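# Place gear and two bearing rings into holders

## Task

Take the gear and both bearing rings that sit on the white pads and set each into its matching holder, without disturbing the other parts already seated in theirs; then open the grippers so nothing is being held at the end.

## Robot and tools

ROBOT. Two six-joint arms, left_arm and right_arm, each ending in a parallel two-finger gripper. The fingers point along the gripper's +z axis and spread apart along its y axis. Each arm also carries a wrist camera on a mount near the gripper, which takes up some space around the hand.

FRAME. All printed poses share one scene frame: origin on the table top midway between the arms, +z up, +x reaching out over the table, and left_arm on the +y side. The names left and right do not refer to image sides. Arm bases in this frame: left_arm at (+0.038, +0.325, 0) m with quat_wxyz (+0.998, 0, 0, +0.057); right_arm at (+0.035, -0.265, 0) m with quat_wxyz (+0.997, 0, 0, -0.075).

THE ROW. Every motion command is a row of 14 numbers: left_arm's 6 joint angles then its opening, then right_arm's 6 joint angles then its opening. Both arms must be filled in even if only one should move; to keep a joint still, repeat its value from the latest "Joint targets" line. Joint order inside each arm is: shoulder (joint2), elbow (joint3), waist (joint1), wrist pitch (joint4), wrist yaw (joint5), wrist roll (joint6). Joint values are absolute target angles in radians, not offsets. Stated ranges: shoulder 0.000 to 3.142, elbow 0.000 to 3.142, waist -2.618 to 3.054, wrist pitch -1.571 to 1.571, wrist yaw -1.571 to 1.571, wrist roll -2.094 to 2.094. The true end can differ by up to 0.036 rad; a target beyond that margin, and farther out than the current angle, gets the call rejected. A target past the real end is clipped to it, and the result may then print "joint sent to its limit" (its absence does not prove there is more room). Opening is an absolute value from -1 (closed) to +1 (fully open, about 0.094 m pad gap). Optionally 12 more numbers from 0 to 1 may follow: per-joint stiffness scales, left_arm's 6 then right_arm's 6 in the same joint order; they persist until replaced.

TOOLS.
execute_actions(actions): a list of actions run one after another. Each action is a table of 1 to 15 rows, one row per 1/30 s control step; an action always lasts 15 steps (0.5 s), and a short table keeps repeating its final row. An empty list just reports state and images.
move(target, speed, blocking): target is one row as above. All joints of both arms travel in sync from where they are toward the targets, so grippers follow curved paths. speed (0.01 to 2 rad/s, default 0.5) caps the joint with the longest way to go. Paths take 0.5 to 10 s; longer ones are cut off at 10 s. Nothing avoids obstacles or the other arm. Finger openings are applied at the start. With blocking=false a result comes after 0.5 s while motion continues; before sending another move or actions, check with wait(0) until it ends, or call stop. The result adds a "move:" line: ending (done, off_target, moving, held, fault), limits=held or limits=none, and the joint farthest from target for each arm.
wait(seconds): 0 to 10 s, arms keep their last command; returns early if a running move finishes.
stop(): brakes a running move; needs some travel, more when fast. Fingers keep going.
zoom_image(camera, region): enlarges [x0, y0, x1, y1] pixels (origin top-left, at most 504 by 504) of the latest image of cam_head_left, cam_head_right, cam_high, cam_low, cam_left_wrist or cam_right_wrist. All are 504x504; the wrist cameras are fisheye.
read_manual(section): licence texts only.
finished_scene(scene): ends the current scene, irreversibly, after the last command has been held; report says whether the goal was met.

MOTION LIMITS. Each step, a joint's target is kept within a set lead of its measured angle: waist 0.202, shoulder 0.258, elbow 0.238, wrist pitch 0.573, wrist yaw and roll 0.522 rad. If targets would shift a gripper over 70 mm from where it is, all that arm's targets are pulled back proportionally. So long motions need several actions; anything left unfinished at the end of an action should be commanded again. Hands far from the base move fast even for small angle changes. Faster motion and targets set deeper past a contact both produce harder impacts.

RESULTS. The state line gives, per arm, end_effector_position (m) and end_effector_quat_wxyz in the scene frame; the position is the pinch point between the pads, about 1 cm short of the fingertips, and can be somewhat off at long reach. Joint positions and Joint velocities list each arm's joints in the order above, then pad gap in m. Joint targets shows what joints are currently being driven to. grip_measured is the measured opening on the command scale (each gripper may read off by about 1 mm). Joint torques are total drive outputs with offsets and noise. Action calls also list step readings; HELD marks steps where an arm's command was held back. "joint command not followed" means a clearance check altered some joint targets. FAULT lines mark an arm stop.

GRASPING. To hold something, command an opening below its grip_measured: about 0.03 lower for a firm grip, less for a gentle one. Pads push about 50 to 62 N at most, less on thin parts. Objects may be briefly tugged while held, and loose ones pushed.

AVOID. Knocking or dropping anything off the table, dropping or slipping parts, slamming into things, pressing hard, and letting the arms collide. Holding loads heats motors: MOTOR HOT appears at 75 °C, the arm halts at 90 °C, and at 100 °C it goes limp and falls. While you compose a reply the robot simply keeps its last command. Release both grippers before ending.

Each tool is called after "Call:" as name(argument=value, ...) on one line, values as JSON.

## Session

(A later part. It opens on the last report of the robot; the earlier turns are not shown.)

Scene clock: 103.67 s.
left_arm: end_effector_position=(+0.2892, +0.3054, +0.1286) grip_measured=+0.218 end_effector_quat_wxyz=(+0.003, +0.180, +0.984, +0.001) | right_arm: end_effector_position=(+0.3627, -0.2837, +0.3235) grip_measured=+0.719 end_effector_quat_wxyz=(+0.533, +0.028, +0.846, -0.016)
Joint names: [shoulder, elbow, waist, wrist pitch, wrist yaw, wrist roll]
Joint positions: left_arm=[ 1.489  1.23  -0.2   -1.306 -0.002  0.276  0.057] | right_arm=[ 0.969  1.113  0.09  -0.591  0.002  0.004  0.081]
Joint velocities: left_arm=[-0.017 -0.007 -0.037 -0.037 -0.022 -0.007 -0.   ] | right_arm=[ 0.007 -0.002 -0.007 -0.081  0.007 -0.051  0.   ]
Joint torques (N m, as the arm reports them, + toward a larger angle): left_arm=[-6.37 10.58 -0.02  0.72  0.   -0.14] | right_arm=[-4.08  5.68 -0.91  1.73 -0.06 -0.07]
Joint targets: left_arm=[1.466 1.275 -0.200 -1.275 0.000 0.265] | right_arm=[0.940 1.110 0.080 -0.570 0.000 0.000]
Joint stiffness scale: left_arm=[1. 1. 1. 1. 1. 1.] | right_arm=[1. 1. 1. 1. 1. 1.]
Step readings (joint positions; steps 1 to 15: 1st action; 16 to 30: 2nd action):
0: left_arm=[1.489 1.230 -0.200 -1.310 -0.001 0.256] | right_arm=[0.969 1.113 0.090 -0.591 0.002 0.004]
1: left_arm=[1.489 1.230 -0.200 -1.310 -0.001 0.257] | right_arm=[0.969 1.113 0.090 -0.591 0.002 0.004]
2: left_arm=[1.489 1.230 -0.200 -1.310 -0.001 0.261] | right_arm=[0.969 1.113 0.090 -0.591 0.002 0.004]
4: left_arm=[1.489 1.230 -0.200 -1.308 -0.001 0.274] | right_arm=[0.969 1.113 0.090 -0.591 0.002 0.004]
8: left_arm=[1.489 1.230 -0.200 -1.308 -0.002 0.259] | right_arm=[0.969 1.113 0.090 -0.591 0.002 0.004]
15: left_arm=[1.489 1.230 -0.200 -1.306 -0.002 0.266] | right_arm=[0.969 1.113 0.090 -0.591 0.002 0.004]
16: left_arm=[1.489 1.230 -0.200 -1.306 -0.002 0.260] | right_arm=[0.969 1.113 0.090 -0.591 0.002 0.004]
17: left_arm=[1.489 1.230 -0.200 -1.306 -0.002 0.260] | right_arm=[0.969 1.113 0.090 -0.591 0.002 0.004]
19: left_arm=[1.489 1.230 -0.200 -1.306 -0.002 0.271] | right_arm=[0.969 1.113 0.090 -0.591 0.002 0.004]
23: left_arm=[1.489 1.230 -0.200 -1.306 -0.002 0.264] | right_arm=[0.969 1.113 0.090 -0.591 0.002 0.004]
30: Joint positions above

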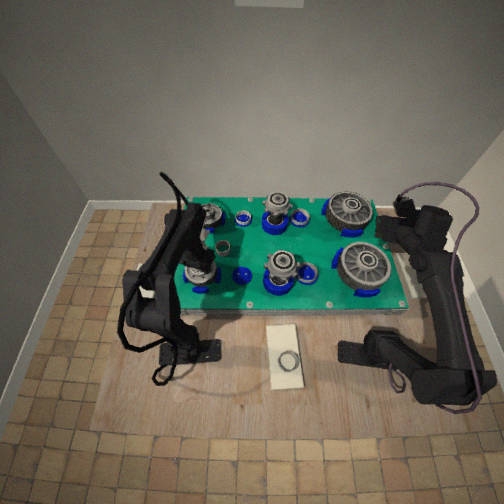

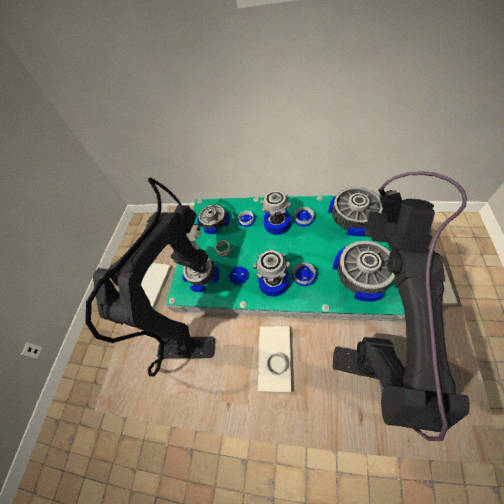

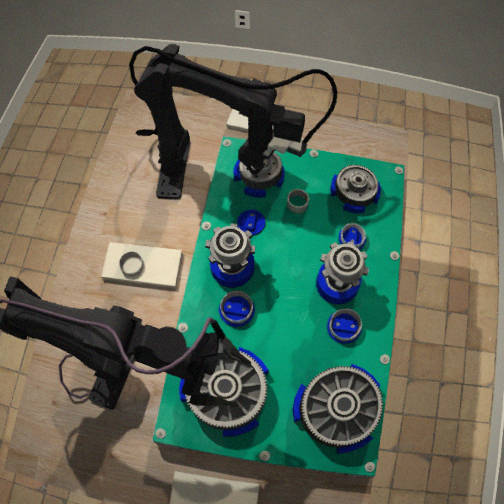

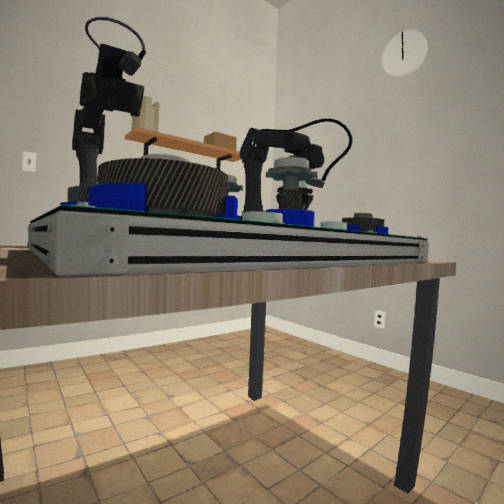

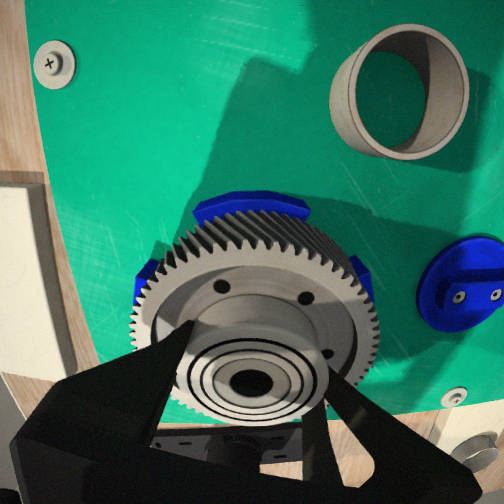

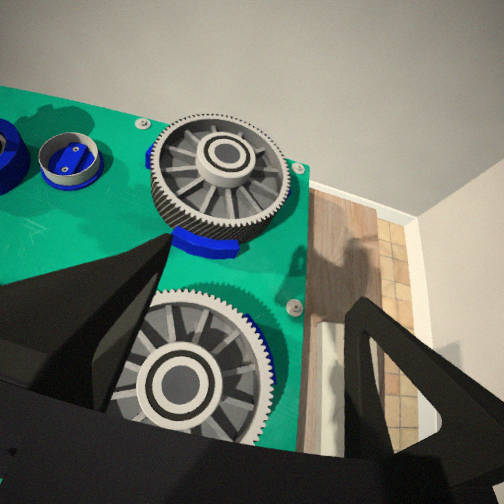

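Call:
execute_actions(actions=[[[1.468,1.26,-0.200,-1.30,0.0,0.275,0.10,0.94,1.11,0.08,-0.57,0,0,0.72],[1.468,1.25,-0.200,-1.30,0.0,0.275,0.14,0.94,1.11,0.08,-0.57,0,0,0.72],[1.468,1.25,-0.200,-1.30,0.0,0.275,0.17,0.94,1.11,0.08,-0.57,0,0,0.72],[1.468,1.25,-0.200,-1.30,0.0,0.275,0.19,0.94,1.11,0.08,-0.57,0,0,0.72],[1.468,1.25,-0.200,-1.30,0.0,0.275,0.20,0.94,1.11,0.08,-0.57,0,0,0.72],[1.468,1.25,-0.200,-1.30,0.0,0.275,0.205,0.94,1.11,0.08,-0.57,0,0,0.72],[1.468,1.25,-0.200,-1.30,0.0,0.275,0.21,0.94,1.11,0.08,-0.57,0,0,0.72],[1.468,1.25,-0.200,-1.30,0.0,0.275,0.214,0.94,1.11,0.08,-0.57,0,0,0.72]]])

Scene clock: 107.67 s.
left_arm: end_effector_position=(+0.2892, +0.3054, +0.1286) grip_measured=+0.226 end_effector_quat_wxyz=(+0.003, +0.180, +0.984, +0.001) | right_arm: end_effector_position=(+0.3627, -0.2837, +0.3235) grip_measured=+0.719 end_effector_quat_wxyz=(+0.533, +0.028, +0.846, -0.016)
Joint names: [shoulder, elbow, waist, wrist pitch, wrist yaw, wrist roll]
Joint positions: left_arm=[ 1.489  1.23  -0.2   -1.306 -0.002  0.276  0.058] | right_arm=[ 0.969  1.113  0.09  -0.591  0.002  0.004  0.081]
Joint velocities: left_arm=[ 0.007 -0.002 -0.007  0.066 -0.037  0.022 -0.002] | right_arm=[-0.007 -0.022 -0.007 -0.022 -0.007 -0.051 -0.001]
Joint torques (N m, as the arm reports them, + toward a larger angle): left_arm=[-6.29  8.35  0.03  0.42 -0.01 -0.05] | right_arm=[-4.1   5.68 -0.86  1.72 -0.06 -0.07]
Joint targets: left_arm=[1.468 1.250 -0.200 -1.300 0.000 0.275] | right_arm=[0.940 1.110 0.080 -0.570 -0.000 -0.000]
Joint stiffness scale: left_arm=[1. 1. 1. 1. 1. 1.] | right_arm=[1. 1. 1. 1. 1. 1.]
Step readings (joint positions):
0: left_arm=[1.489 1.230 -0.200 -1.306 -0.002 0.276] | right_arm=[0.969 1.113 0.090 -0.591 0.002 0.004]
1: left_arm=[1.489 1.230 -0.200 -1.306 -0.002 0.276] | right_arm=[0.969 1.113 0.090 -0.591 0.002 0.004]
2: left_arm=[1.489 1.230 -0.200 -1.306 -0.002 0.276] | right_arm=[0.969 1.113 0.090 -0.591 0.002 0.004]
4: left_arm=[1.489 1.230 -0.200 -1.306 -0.002 0.276] | right_arm=[0.969 1.113 0.090 -0.591 0.002 0.004]
8: left_arm=[1.489 1.230 -0.200 -1.306 -0.002 0.276] | right_arm=[0.969 1.113 0.090 -0.591 0.002 0.004]
15: Joint positions above

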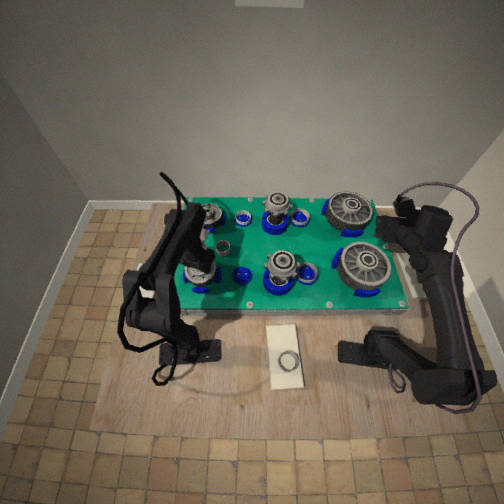

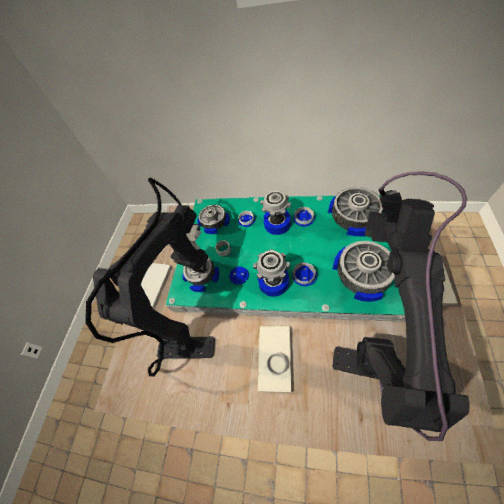

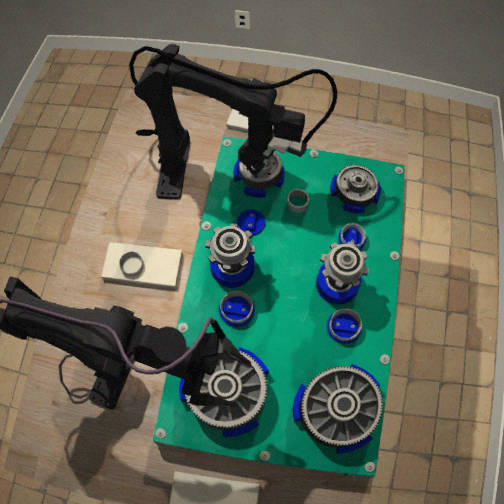

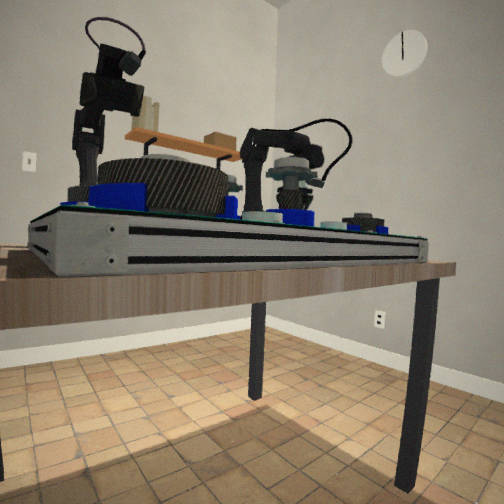

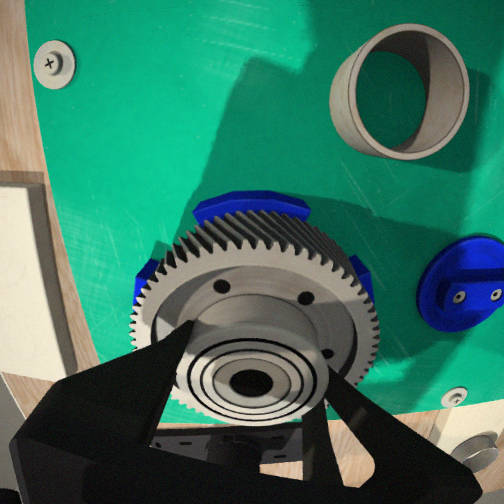

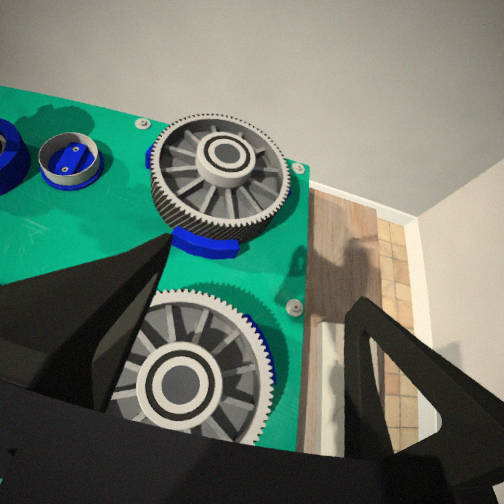

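Call:
execute_actions(actions=[[[1.468,1.25,-0.200,-1.30,0.0,0.275,0.22,0.94,1.11,0.08,-0.57,0,0,0.72],[1.468,1.25,-0.200,-1.30,0.0,0.275,0.225,0.94,1.11,0.08,-0.57,0,0,0.72],[1.468,1.25,-0.200,-1.30,0.0,0.275,0.23,0.94,1.11,0.08,-0.57,0,0,0.72],[1.468,1.25,-0.200,-1.30,0.0,0.275,0.235,0.94,1.11,0.08,-0.57,0,0,0.72],[1.468,1.25,-0.200,-1.30,0.0,0.275,0.24,0.94,1.11,0.08,-0.57,0,0,0.72],[1.468,1.25,-0.200,-1.30,0.0,0.275,0.25,0.94,1.11,0.08,-0.57,0,0,0.72],[1.468,1.25,-0.200,-1.30,0.0,0.275,0.26,0.94,1.11,0.08,-0.57,0,0,0.72],[1.468,1.25,-0.200,-1.30,0.0,0.275,0.28,0.94,1.11,0.08,-0.57,0,0,0.72]]])

Scene clock: 108.70 s.
left_arm: end_effector_position=(+0.2869, +0.3074, +0.1275) grip_measured=+0.280 end_effector_quat_wxyz=(-0.002, +0.180, +0.984, +0.006) | right_arm: end_effector_position=(+0.3627, -0.2837, +0.3235) grip_measured=+0.719 end_effector_quat_wxyz=(+0.533, +0.028, +0.846, -0.016)
Joint names: [shoulder, elbow, waist, wrist pitch, wrist yaw, wrist roll]
Joint positions: left_arm=[ 1.489  1.226 -0.2   -1.311 -0.012  0.276  0.06 ] | right_arm=[ 0.969  1.113  0.09  -0.591  0.002  0.004  0.081]
Joint velocities: left_arm=[-0.002 -0.007  0.012 -0.081 -0.037  0.022  0.   ] | right_arm=[ 0.007 -0.012  0.002 -0.037 -0.022  0.037  0.001]
Joint torques (N m, as the arm reports them, + toward a larger angle): left_arm=[-6.32  8.66  0.02  0.48  0.06 -0.03] | right_arm=[-4.08  5.7  -0.85  1.72 -0.05 -0.06]
Joint targets: left_arm=[1.468 1.250 -0.200 -1.300 0.000 0.275] | right_arm=[0.940 1.110 0.080 -0.570 -0.000 -0.000]
Joint stiffness scale: left_arm=[1. 1. 1. 1. 1. 1.] | right_arm=[1. 1. 1. 1. 1. 1.]
Step readings (joint positions):
0: left_arm=[1.489 1.230 -0.200 -1.306 -0.002 0.276] | right_arm=[0.969 1.113 0.090 -0.591 0.002 0.004]
1: left_arm=[1.489 1.230 -0.200 -1.306 -0.002 0.276] | right_arm=[0.969 1.113 0.090 -0.591 0.002 0.004]
2: left_arm=[1.489 1.230 -0.200 -1.306 -0.003 0.276] | right_arm=[0.969 1.113 0.090 -0.591 0.002 0.004]
4: left_arm=[1.489 1.230 -0.200 -1.308 -0.004 0.276] | right_arm=[0.969 1.113 0.090 -0.591 0.002 0.004]
8: left_arm=[1.489 1.230 -0.200 -1.309 -0.005 0.276] | right_arm=[0.969 1.113 0.090 -0.591 0.002 0.004]
15: Joint positions above

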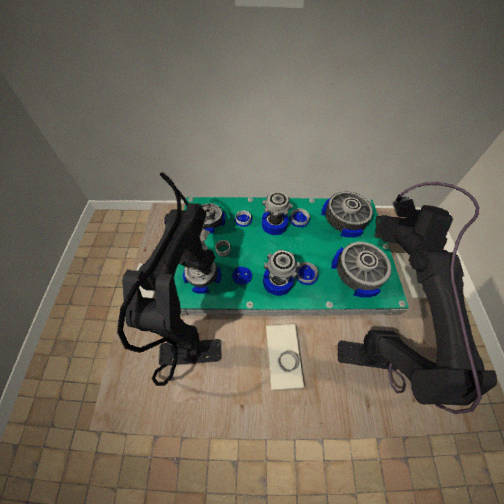

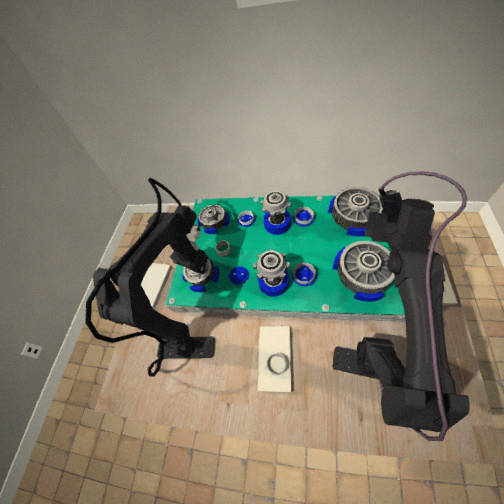

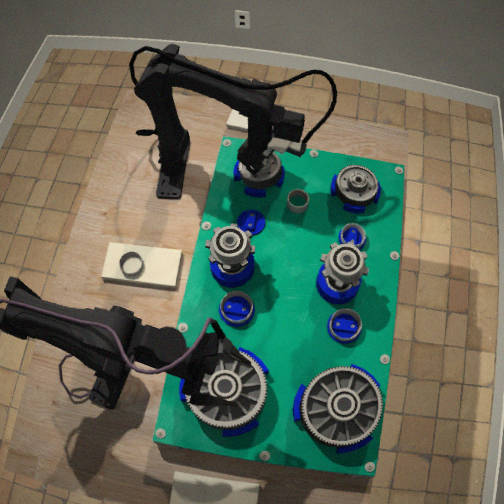

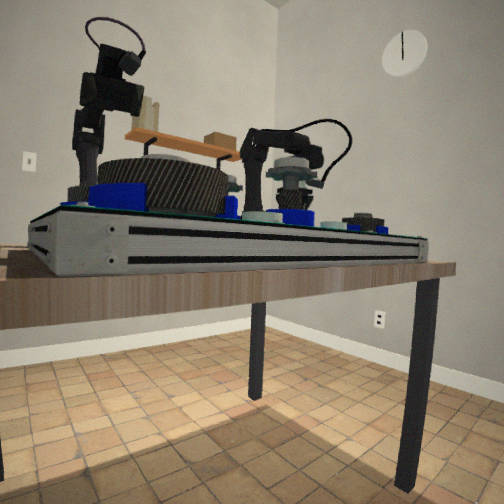

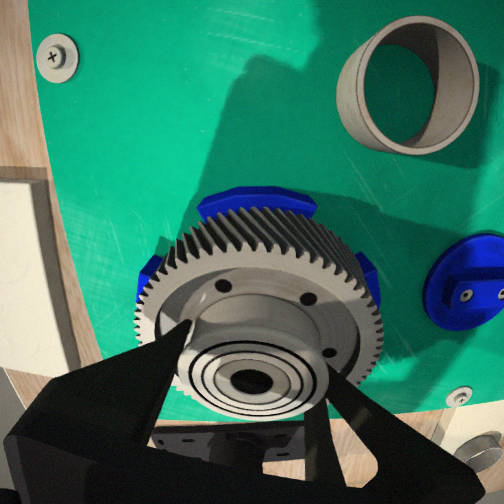

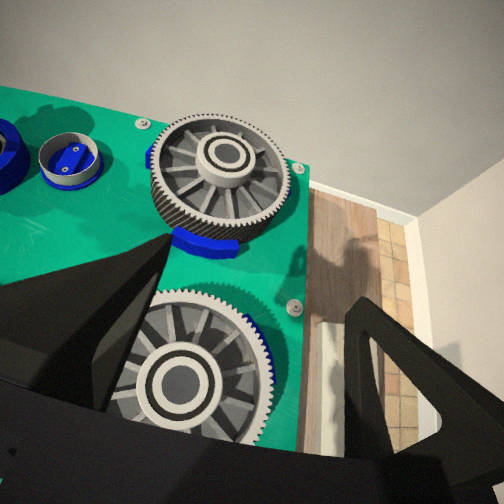

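Call:
zoom_image(camera="cam_high", region=[225, 145, 295, 205])

Call:
execute_actions(actions=[])

Region (225, 145, 295, 205) of cam_high's 504x504 image, scaled by 7.200, with more detail than that image has; it fills the top 432 rows of this view, and the rest is white.

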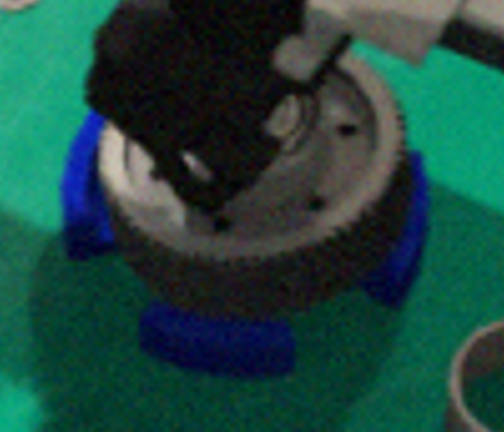

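Scene clock: 109.23 s.
left_arm: end_effector_position=(+0.2869, +0.3074, +0.1275) grip_measured=+0.280 end_effector_quat_wxyz=(-0.002, +0.180, +0.984, +0.006) | right_arm: end_effector_position=(+0.3627, -0.2837, +0.3235) grip_measured=+0.719 end_effector_quat_wxyz=(+0.533, +0.028, +0.846, -0.016)
Joint names: [shoulder, elbow, waist, wrist pitch, wrist yaw, wrist roll]
Joint positions: left_arm=[ 1.489  1.226 -0.2   -1.311 -0.012  0.276  0.06 ] | right_arm=[ 0.969  1.113  0.09  -0.591  0.002  0.004  0.081]
Joint velocities: left_arm=[-0.002 -0.007  0.007 -0.007  0.095  0.037  0.001] | right_arm=[-0.012  0.007 -0.012  0.037 -0.066 -0.007  0.001]
Joint torques (N m, as the arm reports them, + toward a larger angle): left_arm=[-6.33  8.61  0.08  0.47  0.07 -0.04] | right_arm=[-4.09  5.68 -0.9   1.74 -0.06 -0.07]
Joint targets: left_arm=[1.468 1.250 -0.200 -1.300 0.000 0.275] | right_arm=[0.940 1.110 0.080 -0.570 0.000 -0.000]
Joint stiffness scale: left_arm=[1. 1. 1. 1. 1. 1.] | right_arm=[1. 1. 1. 1. 1. 1.]

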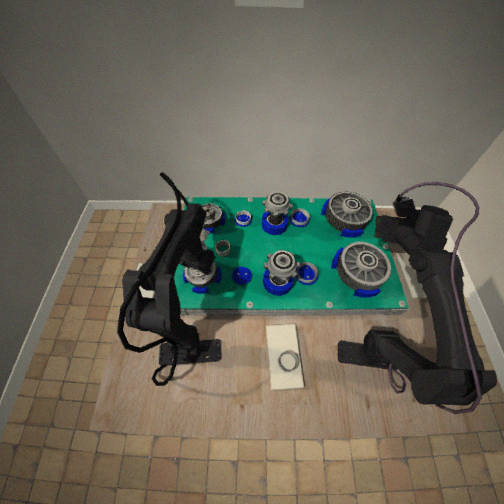

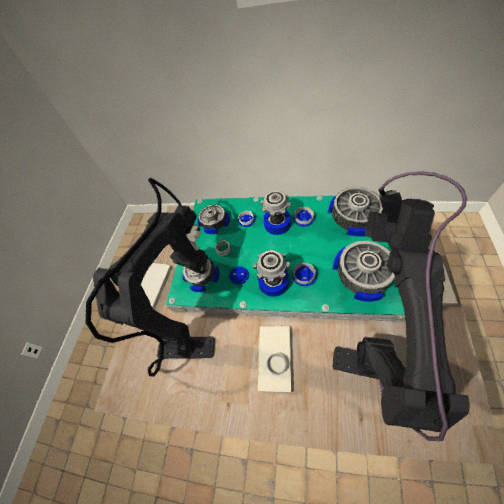

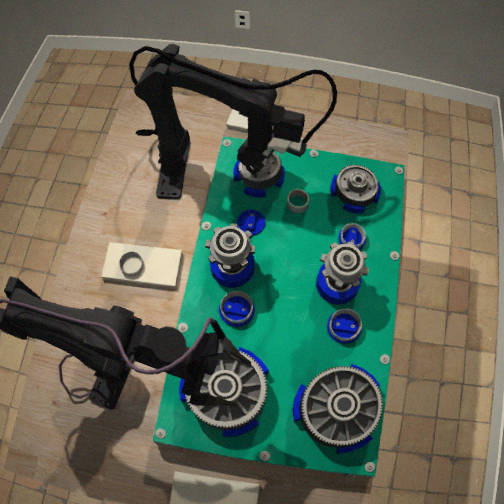

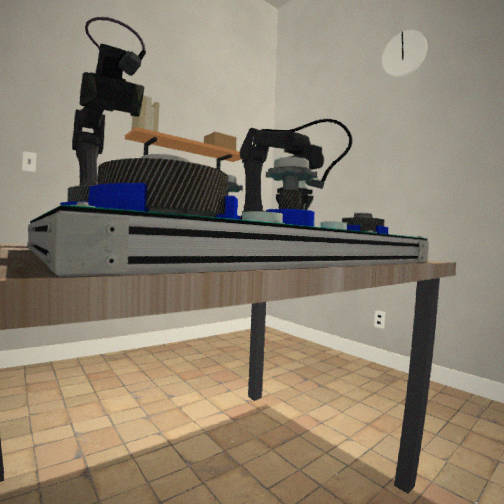

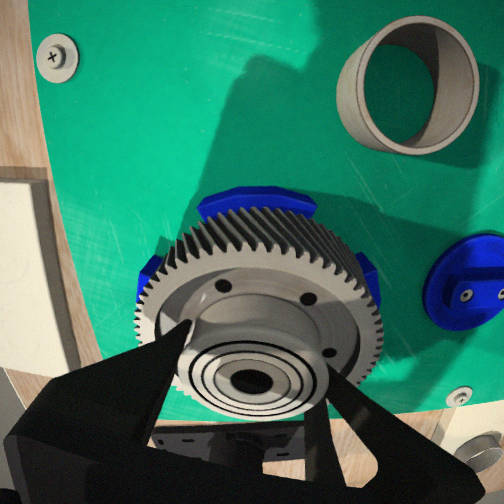

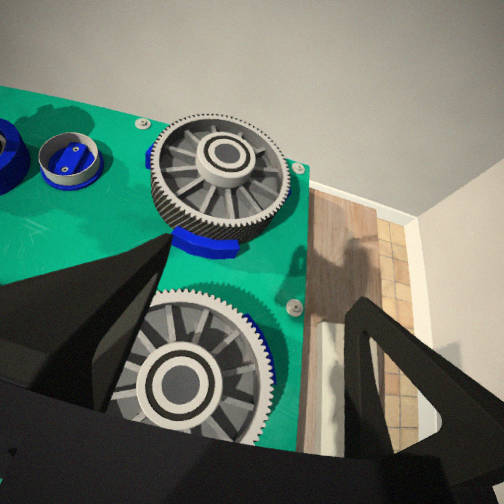

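Call:
execute_actions(actions=[[[1.468,1.255,-0.200,-1.315,-0.015,0.275,0.26,0.94,1.11,0.08,-0.57,0,0,0.72],[1.468,1.255,-0.200,-1.315,-0.02,0.275,0.25,0.94,1.11,0.08,-0.57,0,0,0.72],[1.468,1.255,-0.200,-1.315,-0.02,0.275,0.24,0.94,1.11,0.08,-0.57,0,0,0.72],[1.468,1.255,-0.200,-1.315,-0.02,0.275,0.23,0.94,1.11,0.08,-0.57,0,0,0.72],[1.468,1.255,-0.200,-1.315,-0.02,0.275,0.22,0.94,1.11,0.08,-0.57,0,0,0.72],[1.468,1.255,-0.200,-1.315,-0.02,0.275,0.21,0.94,1.11,0.08,-0.57,0,0,0.72],[1.468,1.255,-0.200,-1.315,-0.02,0.275,0.20,0.94,1.11,0.08,-0.57,0,0,0.72],[1.468,1.255,-0.200,-1.315,-0.02,0.275,0.18,0.94,1.11,0.08,-0.57,0,0,0.72],[1.468,1.255,-0.200,-1.315,-0.02,0.275,0.15,0.94,1.11,0.08,-0.57,0,0,0.72]]])

Scene clock: 110.20 s.
left_arm: end_effector_position=(+0.2867, +0.3078, +0.1276) grip_measured=+0.232 end_effector_quat_wxyz=(-0.003, +0.179, +0.984, +0.007) | right_arm: end_effector_position=(+0.3627, -0.2837, +0.3235) grip_measured=+0.719 end_effector_quat_wxyz=(+0.533, +0.028, +0.846, -0.016)
Joint names: [shoulder, elbow, waist, wrist pitch, wrist yaw, wrist roll]
Joint positions: left_arm=[ 1.489  1.226 -0.2   -1.313 -0.014  0.276  0.058] | right_arm=[ 0.969  1.113  0.09  -0.591  0.002  0.004  0.081]
Joint velocities: left_arm=[ 0.012  0.007 -0.002 -0.066  0.007  0.037 -0.001] | right_arm=[ 0.002  0.012 -0.007  0.022  0.007  0.007  0.   ]
Joint torques (N m, as the arm reports them, + toward a larger angle): left_arm=[-6.32  9.18  0.05  0.3  -0.1  -0.03] | right_arm=[-4.06  5.7  -0.87  1.73 -0.05 -0.07]
Joint targets: left_arm=[1.468 1.255 -0.200 -1.315 -0.020 0.275] | right_arm=[0.940 1.110 0.080 -0.570 0.000 0.000]
Joint stiffness scale: left_arm=[1. 1. 1. 1. 1. 1.] | right_arm=[1. 1. 1. 1. 1. 1.]
Step readings (joint positions):
0: left_arm=[1.489 1.226 -0.200 -1.311 -0.012 0.276] | right_arm=[0.969 1.113 0.090 -0.591 0.002 0.004]
1: left_arm=[1.489 1.226 -0.200 -1.311 -0.013 0.276] | right_arm=[0.969 1.113 0.090 -0.591 0.002 0.004]
2: left_arm=[1.489 1.226 -0.200 -1.311 -0.014 0.276] | right_arm=[0.969 1.113 0.090 -0.591 0.002 0.004]
4: left_arm=[1.489 1.226 -0.200 -1.312 -0.014 0.276] | right_arm=[0.969 1.113 0.090 -0.591 0.002 0.004]
8: left_arm=[1.489 1.226 -0.200 -1.313 -0.014 0.276] | right_arm=[0.969 1.113 0.090 -0.591 0.002 0.004]
15: Joint positions above

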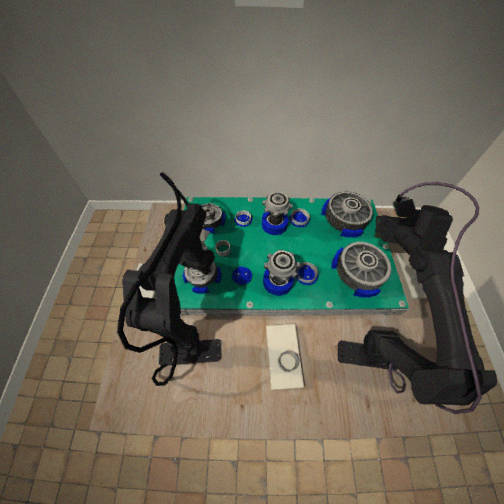

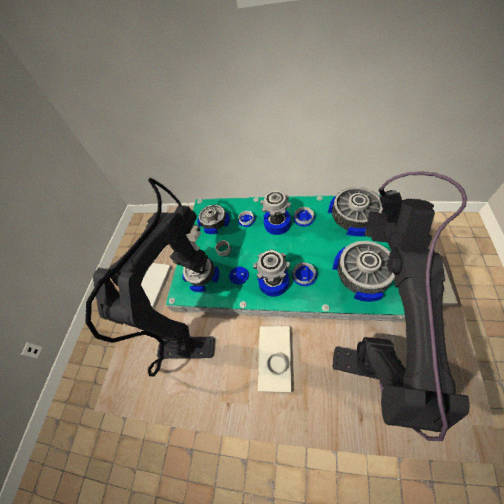

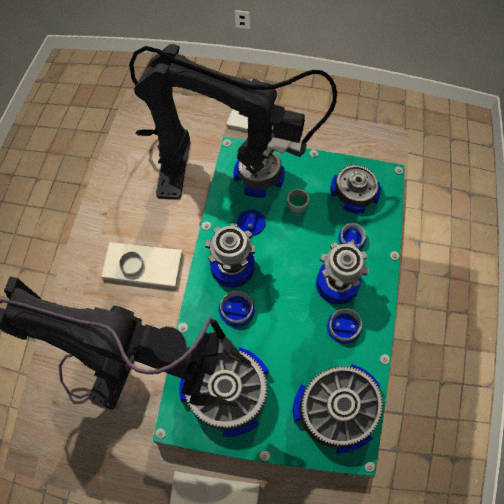

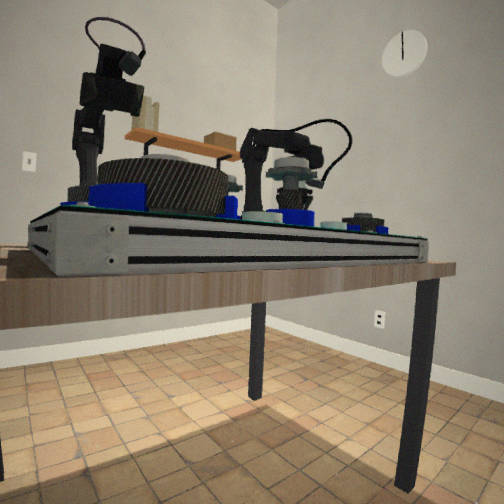

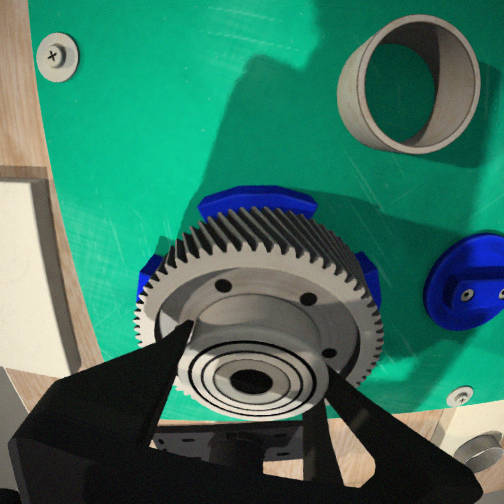

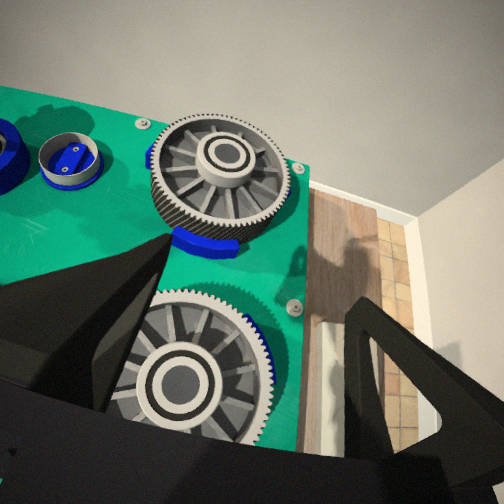

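Call:
execute_actions(actions=[[[1.462,1.265,-0.198,-1.32,-0.022,0.285,0.10,0.94,1.11,0.08,-0.57,0,0,0.72],[1.462,1.265,-0.196,-1.325,-0.025,0.295,0.06,0.94,1.11,0.08,-0.57,0,0,0.72],[1.462,1.265,-0.194,-1.33,-0.028,0.305,0.06,0.94,1.11,0.08,-0.57,0,0,0.72],[1.462,1.265,-0.193,-1.335,-0.031,0.315,0.06,0.94,1.11,0.08,-0.57,0,0,0.72],[1.462,1.265,-0.192,-1.34,-0.034,0.325,0.06,0.94,1.11,0.08,-0.57,0,0,0.72],[1.462,1.265,-0.192,-1.34,-0.035,0.335,0.06,0.94,1.11,0.08,-0.57,0,0,0.72],[1.462,1.265,-0.192,-1.34,-0.035,0.345,0.06,0.94,1.11,0.08,-0.57,0,0,0.72],[1.462,1.265,-0.192,-1.34,-0.035,0.355,0.06,0.94,1.11,0.08,-0.57,0,0,0.72],[1.462,1.265,-0.192,-1.34,-0.035,0.365,0.06,0.94,1.11,0.08,-0.57,0,0,0.72],[1.462,1.265,-0.192,-1.34,-0.035,0.375,0.06,0.94,1.11,0.08,-0.57,0,0,0.72]]])

Scene clock: 111.47 s.
left_arm: end_effector_position=(+0.2831, +0.3095, +0.1276) grip_measured=+0.231 end_effector_quat_wxyz=(-0.011, +0.217, +0.976, +0.010) | right_arm: end_effector_position=(+0.3627, -0.2837, +0.3235) grip_measured=+0.719 end_effector_quat_wxyz=(+0.533, +0.028, +0.846, -0.016)
Joint names: [shoulder, elbow, waist, wrist pitch, wrist yaw, wrist roll]
Joint positions: left_arm=[ 1.489  1.226 -0.2   -1.327 -0.022  0.351  0.058] | right_arm=[ 0.969  1.113  0.09  -0.591  0.002  0.004  0.081]
Joint velocities: left_arm=[ 0.007 -0.027  0.002 -0.007  0.051  0.095  0.   ] | right_arm=[ 0.012  0.002  0.002  0.022  0.022 -0.066  0.   ]
Joint torques (N m, as the arm reports them, + toward a larger angle): left_arm=[-6.69 10.1   0.73  0.19 -0.15  0.09] | right_arm=[-4.09  5.66 -0.86  1.72 -0.05 -0.06]
Joint targets: left_arm=[1.462 1.265 -0.192 -1.340 -0.035 0.375] | right_arm=[0.940 1.110 0.080 -0.570 -0.000 -0.000]
Joint stiffness scale: left_arm=[1. 1. 1. 1. 1. 1.] | right_arm=[1. 1. 1. 1. 1. 1.]
Step readings (joint positions):
0: left_arm=[1.489 1.226 -0.200 -1.313 -0.014 0.276] | right_arm=[0.969 1.113 0.090 -0.591 0.002 0.004]
1: left_arm=[1.489 1.226 -0.200 -1.313 -0.014 0.276] | right_arm=[0.969 1.113 0.090 -0.591 0.002 0.004]
2: left_arm=[1.489 1.226 -0.200 -1.313 -0.014 0.277] | right_arm=[0.969 1.113 0.090 -0.591 0.002 0.004]
4: left_arm=[1.489 1.226 -0.200 -1.314 -0.015 0.283] | right_arm=[0.969 1.113 0.090 -0.591 0.002 0.004]
8: left_arm=[1.489 1.226 -0.200 -1.320 -0.018 0.310] | right_arm=[0.969 1.113 0.090 -0.591 0.002 0.004]
15: Joint positions above

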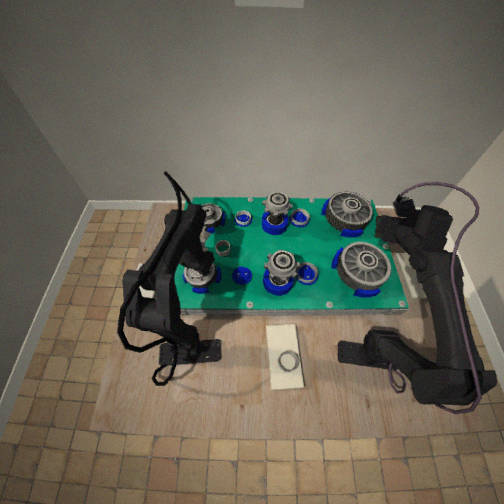

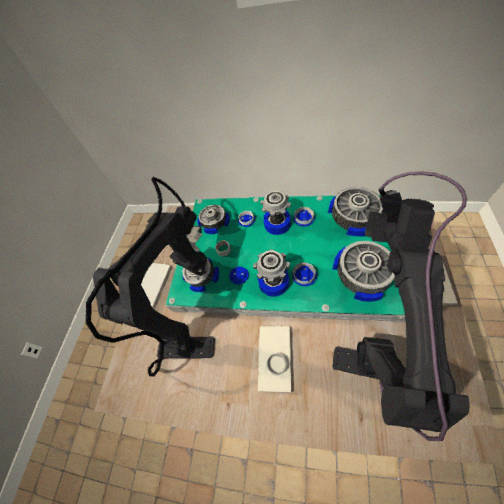

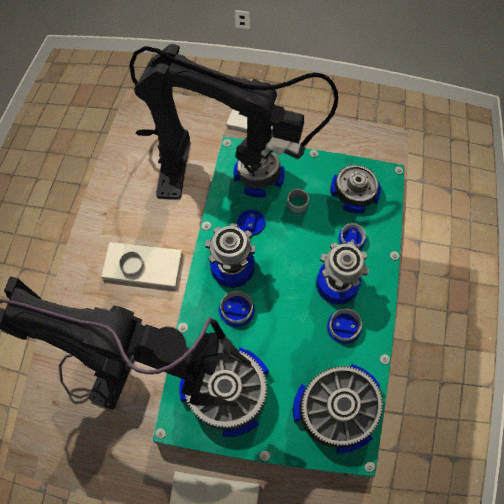

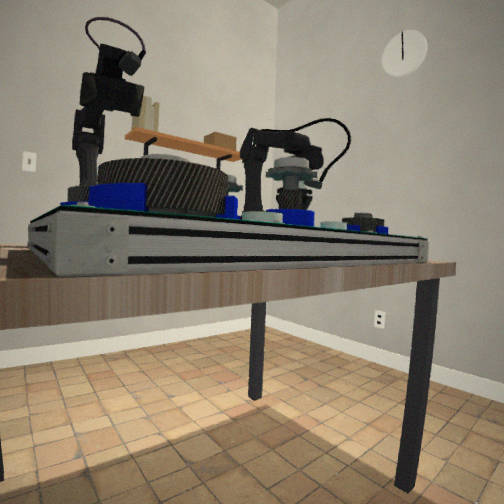

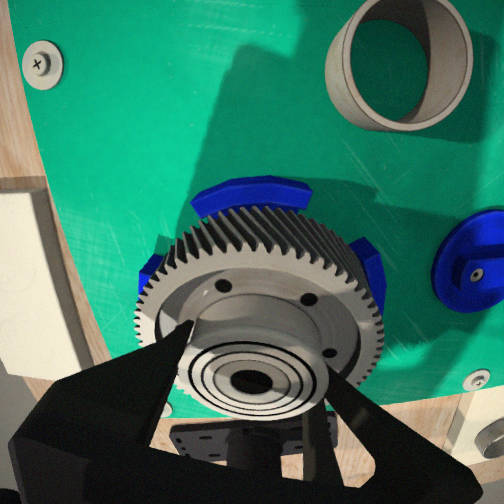

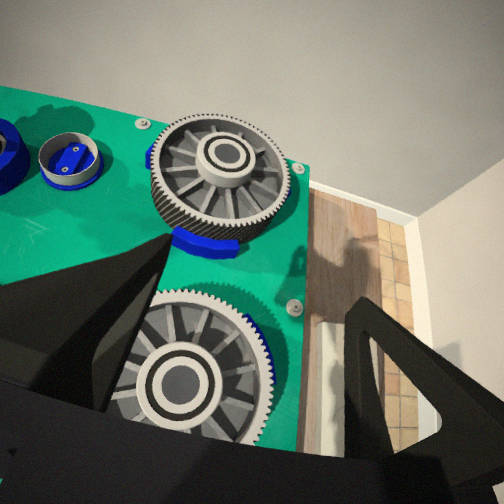

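Call:
zoom_image(camera="cam_left_wrist", region=[120, 160, 400, 330])

Call:
zoom_image(camera="cam_high", region=[225, 145, 295, 205])

Call:
zoom_image(camera="cam_head_right", region=[170, 245, 230, 300])

Region (120, 160, 400, 330) of cam_left_wrist's 504x504 image, scaled by 1.800, with more detail than that image has; it fills the top 306 rows of this view, and the rest is white.

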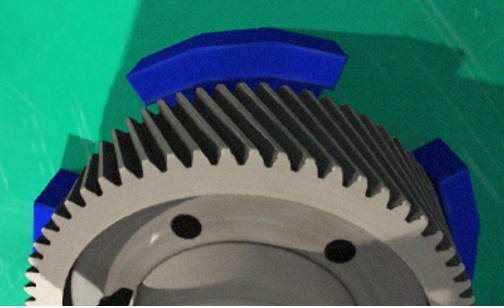

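Region (225, 145, 295, 205) of cam_high's 504x504 image, scaled by 7.200, with more detail than that image has; it fills the top 432 rows of this view, and the rest is white.

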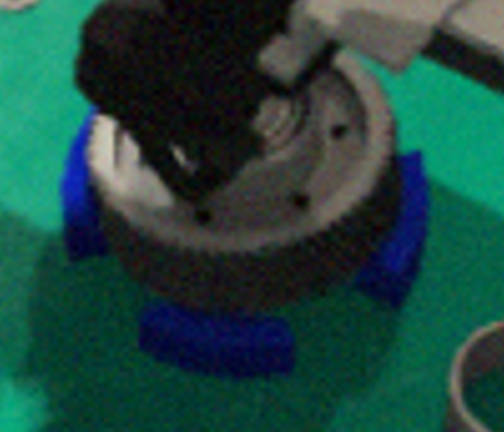

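Region (170, 245, 230, 300) of cam_head_right's 504x504 image, scaled by 8.400, with more detail than that image has; it fills the top 462 rows of this view, and the rest is white.

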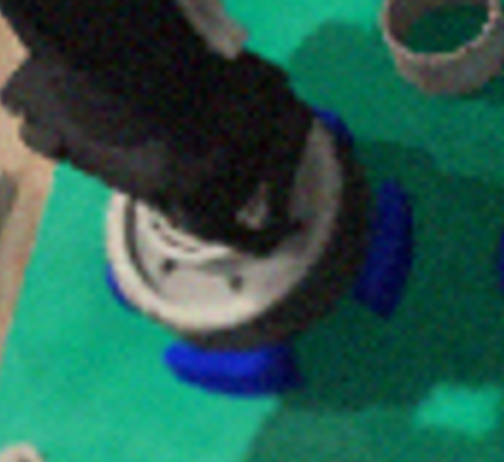

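Call:
execute_actions(actions=[[[1.464,1.265,-0.198,-1.325,-0.022,0.36,0.06,0.94,1.11,0.08,-0.57,0,0,0.72],[1.466,1.265,-0.198,-1.325,-0.022,0.36,0.06,0.94,1.11,0.08,-0.57,0,0,0.72],[1.468,1.265,-0.198,-1.325,-0.022,0.36,0.06,0.94,1.11,0.08,-0.57,0,0,0.72],[1.470,1.265,-0.198,-1.325,-0.022,0.36,0.06,0.94,1.11,0.08,-0.57,0,0,0.72],[1.472,1.265,-0.198,-1.325,-0.022,0.36,0.06,0.94,1.11,0.08,-0.57,0,0,0.72],[1.474,1.265,-0.198,-1.325,-0.022,0.36,0.06,0.94,1.11,0.08,-0.57,0,0,0.72],[1.476,1.265,-0.198,-1.325,-0.022,0.36,0.06,0.94,1.11,0.08,-0.57,0,0,0.72],[1.478,1.265,-0.198,-1.325,-0.022,0.36,0.06,0.94,1.11,0.08,-0.57,0,0,0.72],[1.480,1.265,-0.198,-1.325,-0.022,0.36,0.06,0.94,1.11,0.08,-0.57,0,0,0.72],[1.482,1.265,-0.198,-1.325,-0.022,0.36,0.06,0.94,1.11,0.08,-0.57,0,0,0.72],[1.484,1.265,-0.198,-1.325,-0.022,0.36,0.06,0.94,1.11,0.08,-0.57,0,0,0.72]]])

Scene clock: 113.17 s.
left_arm: end_effector_position=(+0.2826, +0.3097, +0.1271) grip_measured=+0.231 end_effector_quat_wxyz=(-0.014, +0.224, +0.974, +0.010) | right_arm: end_effector_position=(+0.3627, -0.2837, +0.3235) grip_measured=+0.719 end_effector_quat_wxyz=(+0.533, +0.028, +0.846, -0.016)
Joint names: [shoulder, elbow, waist, wrist pitch, wrist yaw, wrist roll]
Joint positions: left_arm=[ 1.491  1.226 -0.2   -1.33  -0.023  0.366  0.058] | right_arm=[ 0.969  1.113  0.09  -0.591  0.002  0.004  0.081]
Joint velocities: left_arm=[-0.002  0.007  0.007 -0.066 -0.007 -0.022 -0.001] | right_arm=[ 0.007  0.002  0.007 -0.007  0.022 -0.051 -0.   ]
Joint torques (N m, as the arm reports them, + toward a larger angle): left_arm=[-5.26 10.    0.15  0.36 -0.02 -0.1 ] | right_arm=[-4.05  5.65 -0.88  1.72 -0.07 -0.07]
Joint targets: left_arm=[1.484 1.265 -0.198 -1.325 -0.022 0.360] | right_arm=[0.940 1.110 0.080 -0.570 -0.000 0.000]
Joint stiffness scale: left_arm=[1. 1. 1. 1. 1. 1.] | right_arm=[1. 1. 1. 1. 1. 1.]
Step readings (joint positions):
0: left_arm=[1.489 1.226 -0.200 -1.329 -0.023 0.367] | right_arm=[0.969 1.113 0.090 -0.591 0.002 0.004]
1: left_arm=[1.489 1.226 -0.200 -1.329 -0.023 0.367] | right_arm=[0.969 1.113 0.090 -0.591 0.002 0.004]
2: left_arm=[1.489 1.226 -0.200 -1.329 -0.023 0.367] | right_arm=[0.969 1.113 0.090 -0.591 0.002 0.004]
4: left_arm=[1.489 1.226 -0.200 -1.329 -0.023 0.366] | right_arm=[0.969 1.113 0.090 -0.591 0.002 0.004]
8: left_arm=[1.491 1.226 -0.200 -1.330 -0.023 0.366] | right_arm=[0.969 1.113 0.090 -0.591 0.002 0.004]
15: Joint positions above

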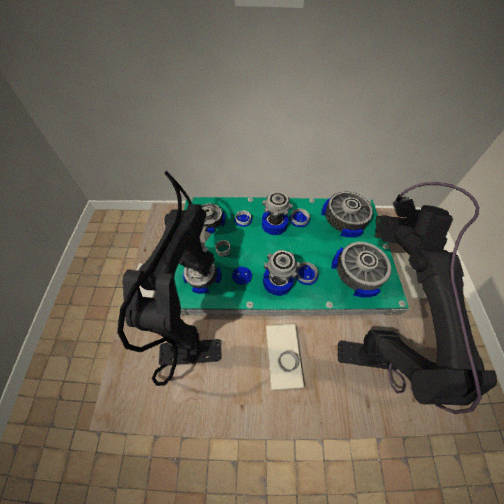

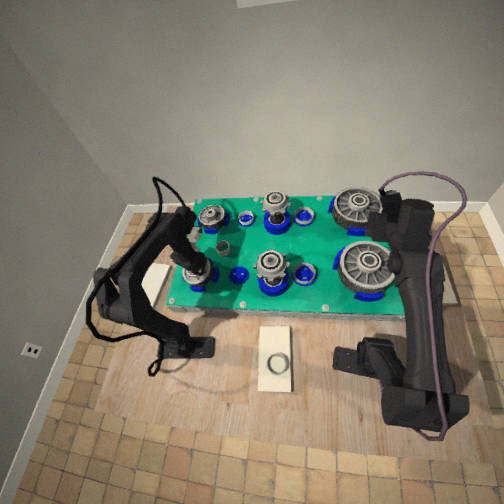

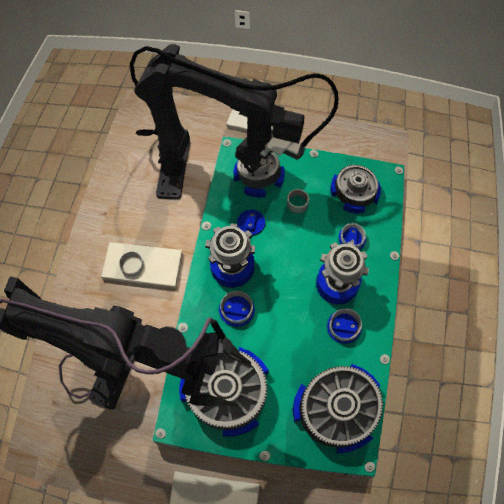

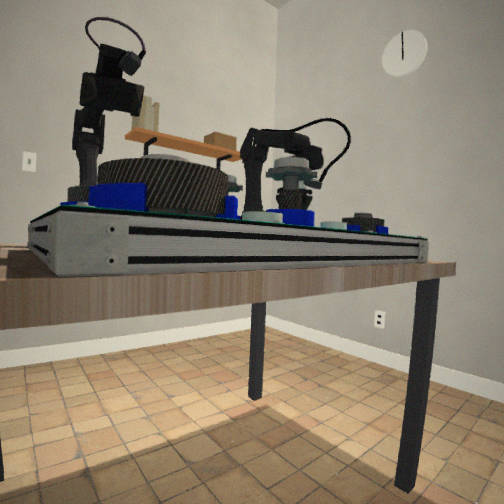

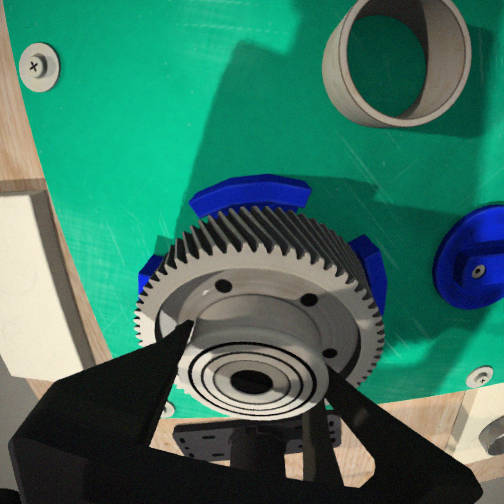

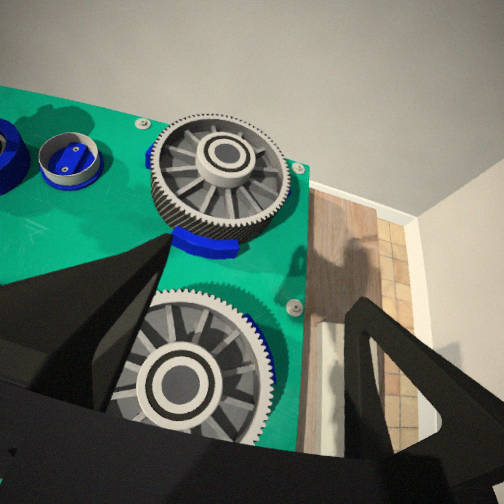

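Call:
zoom_image(camera="cam_left_wrist", region=[180, 165, 320, 255])

Call:
zoom_image(camera="cam_left_wrist", region=[310, 220, 400, 330])

Region (180, 165, 320, 255) of cam_left_wrist's 504x504 image, scaled by 3.600, with more detail than that image has; it fills the top 324 rows of this view, and the rest is white.

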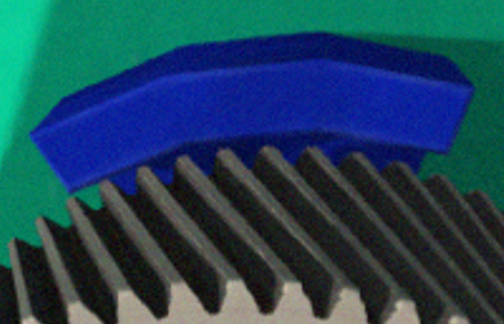

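Region (310, 220, 400, 330) of cam_left_wrist's 504x504 image, scaled by 4.582, with more detail than that image has; it fills the left 412 columns of this view, and the rest is white.

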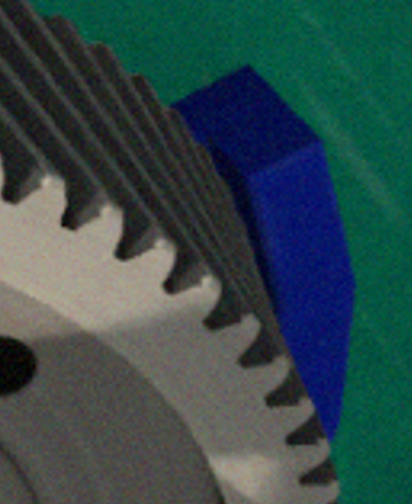

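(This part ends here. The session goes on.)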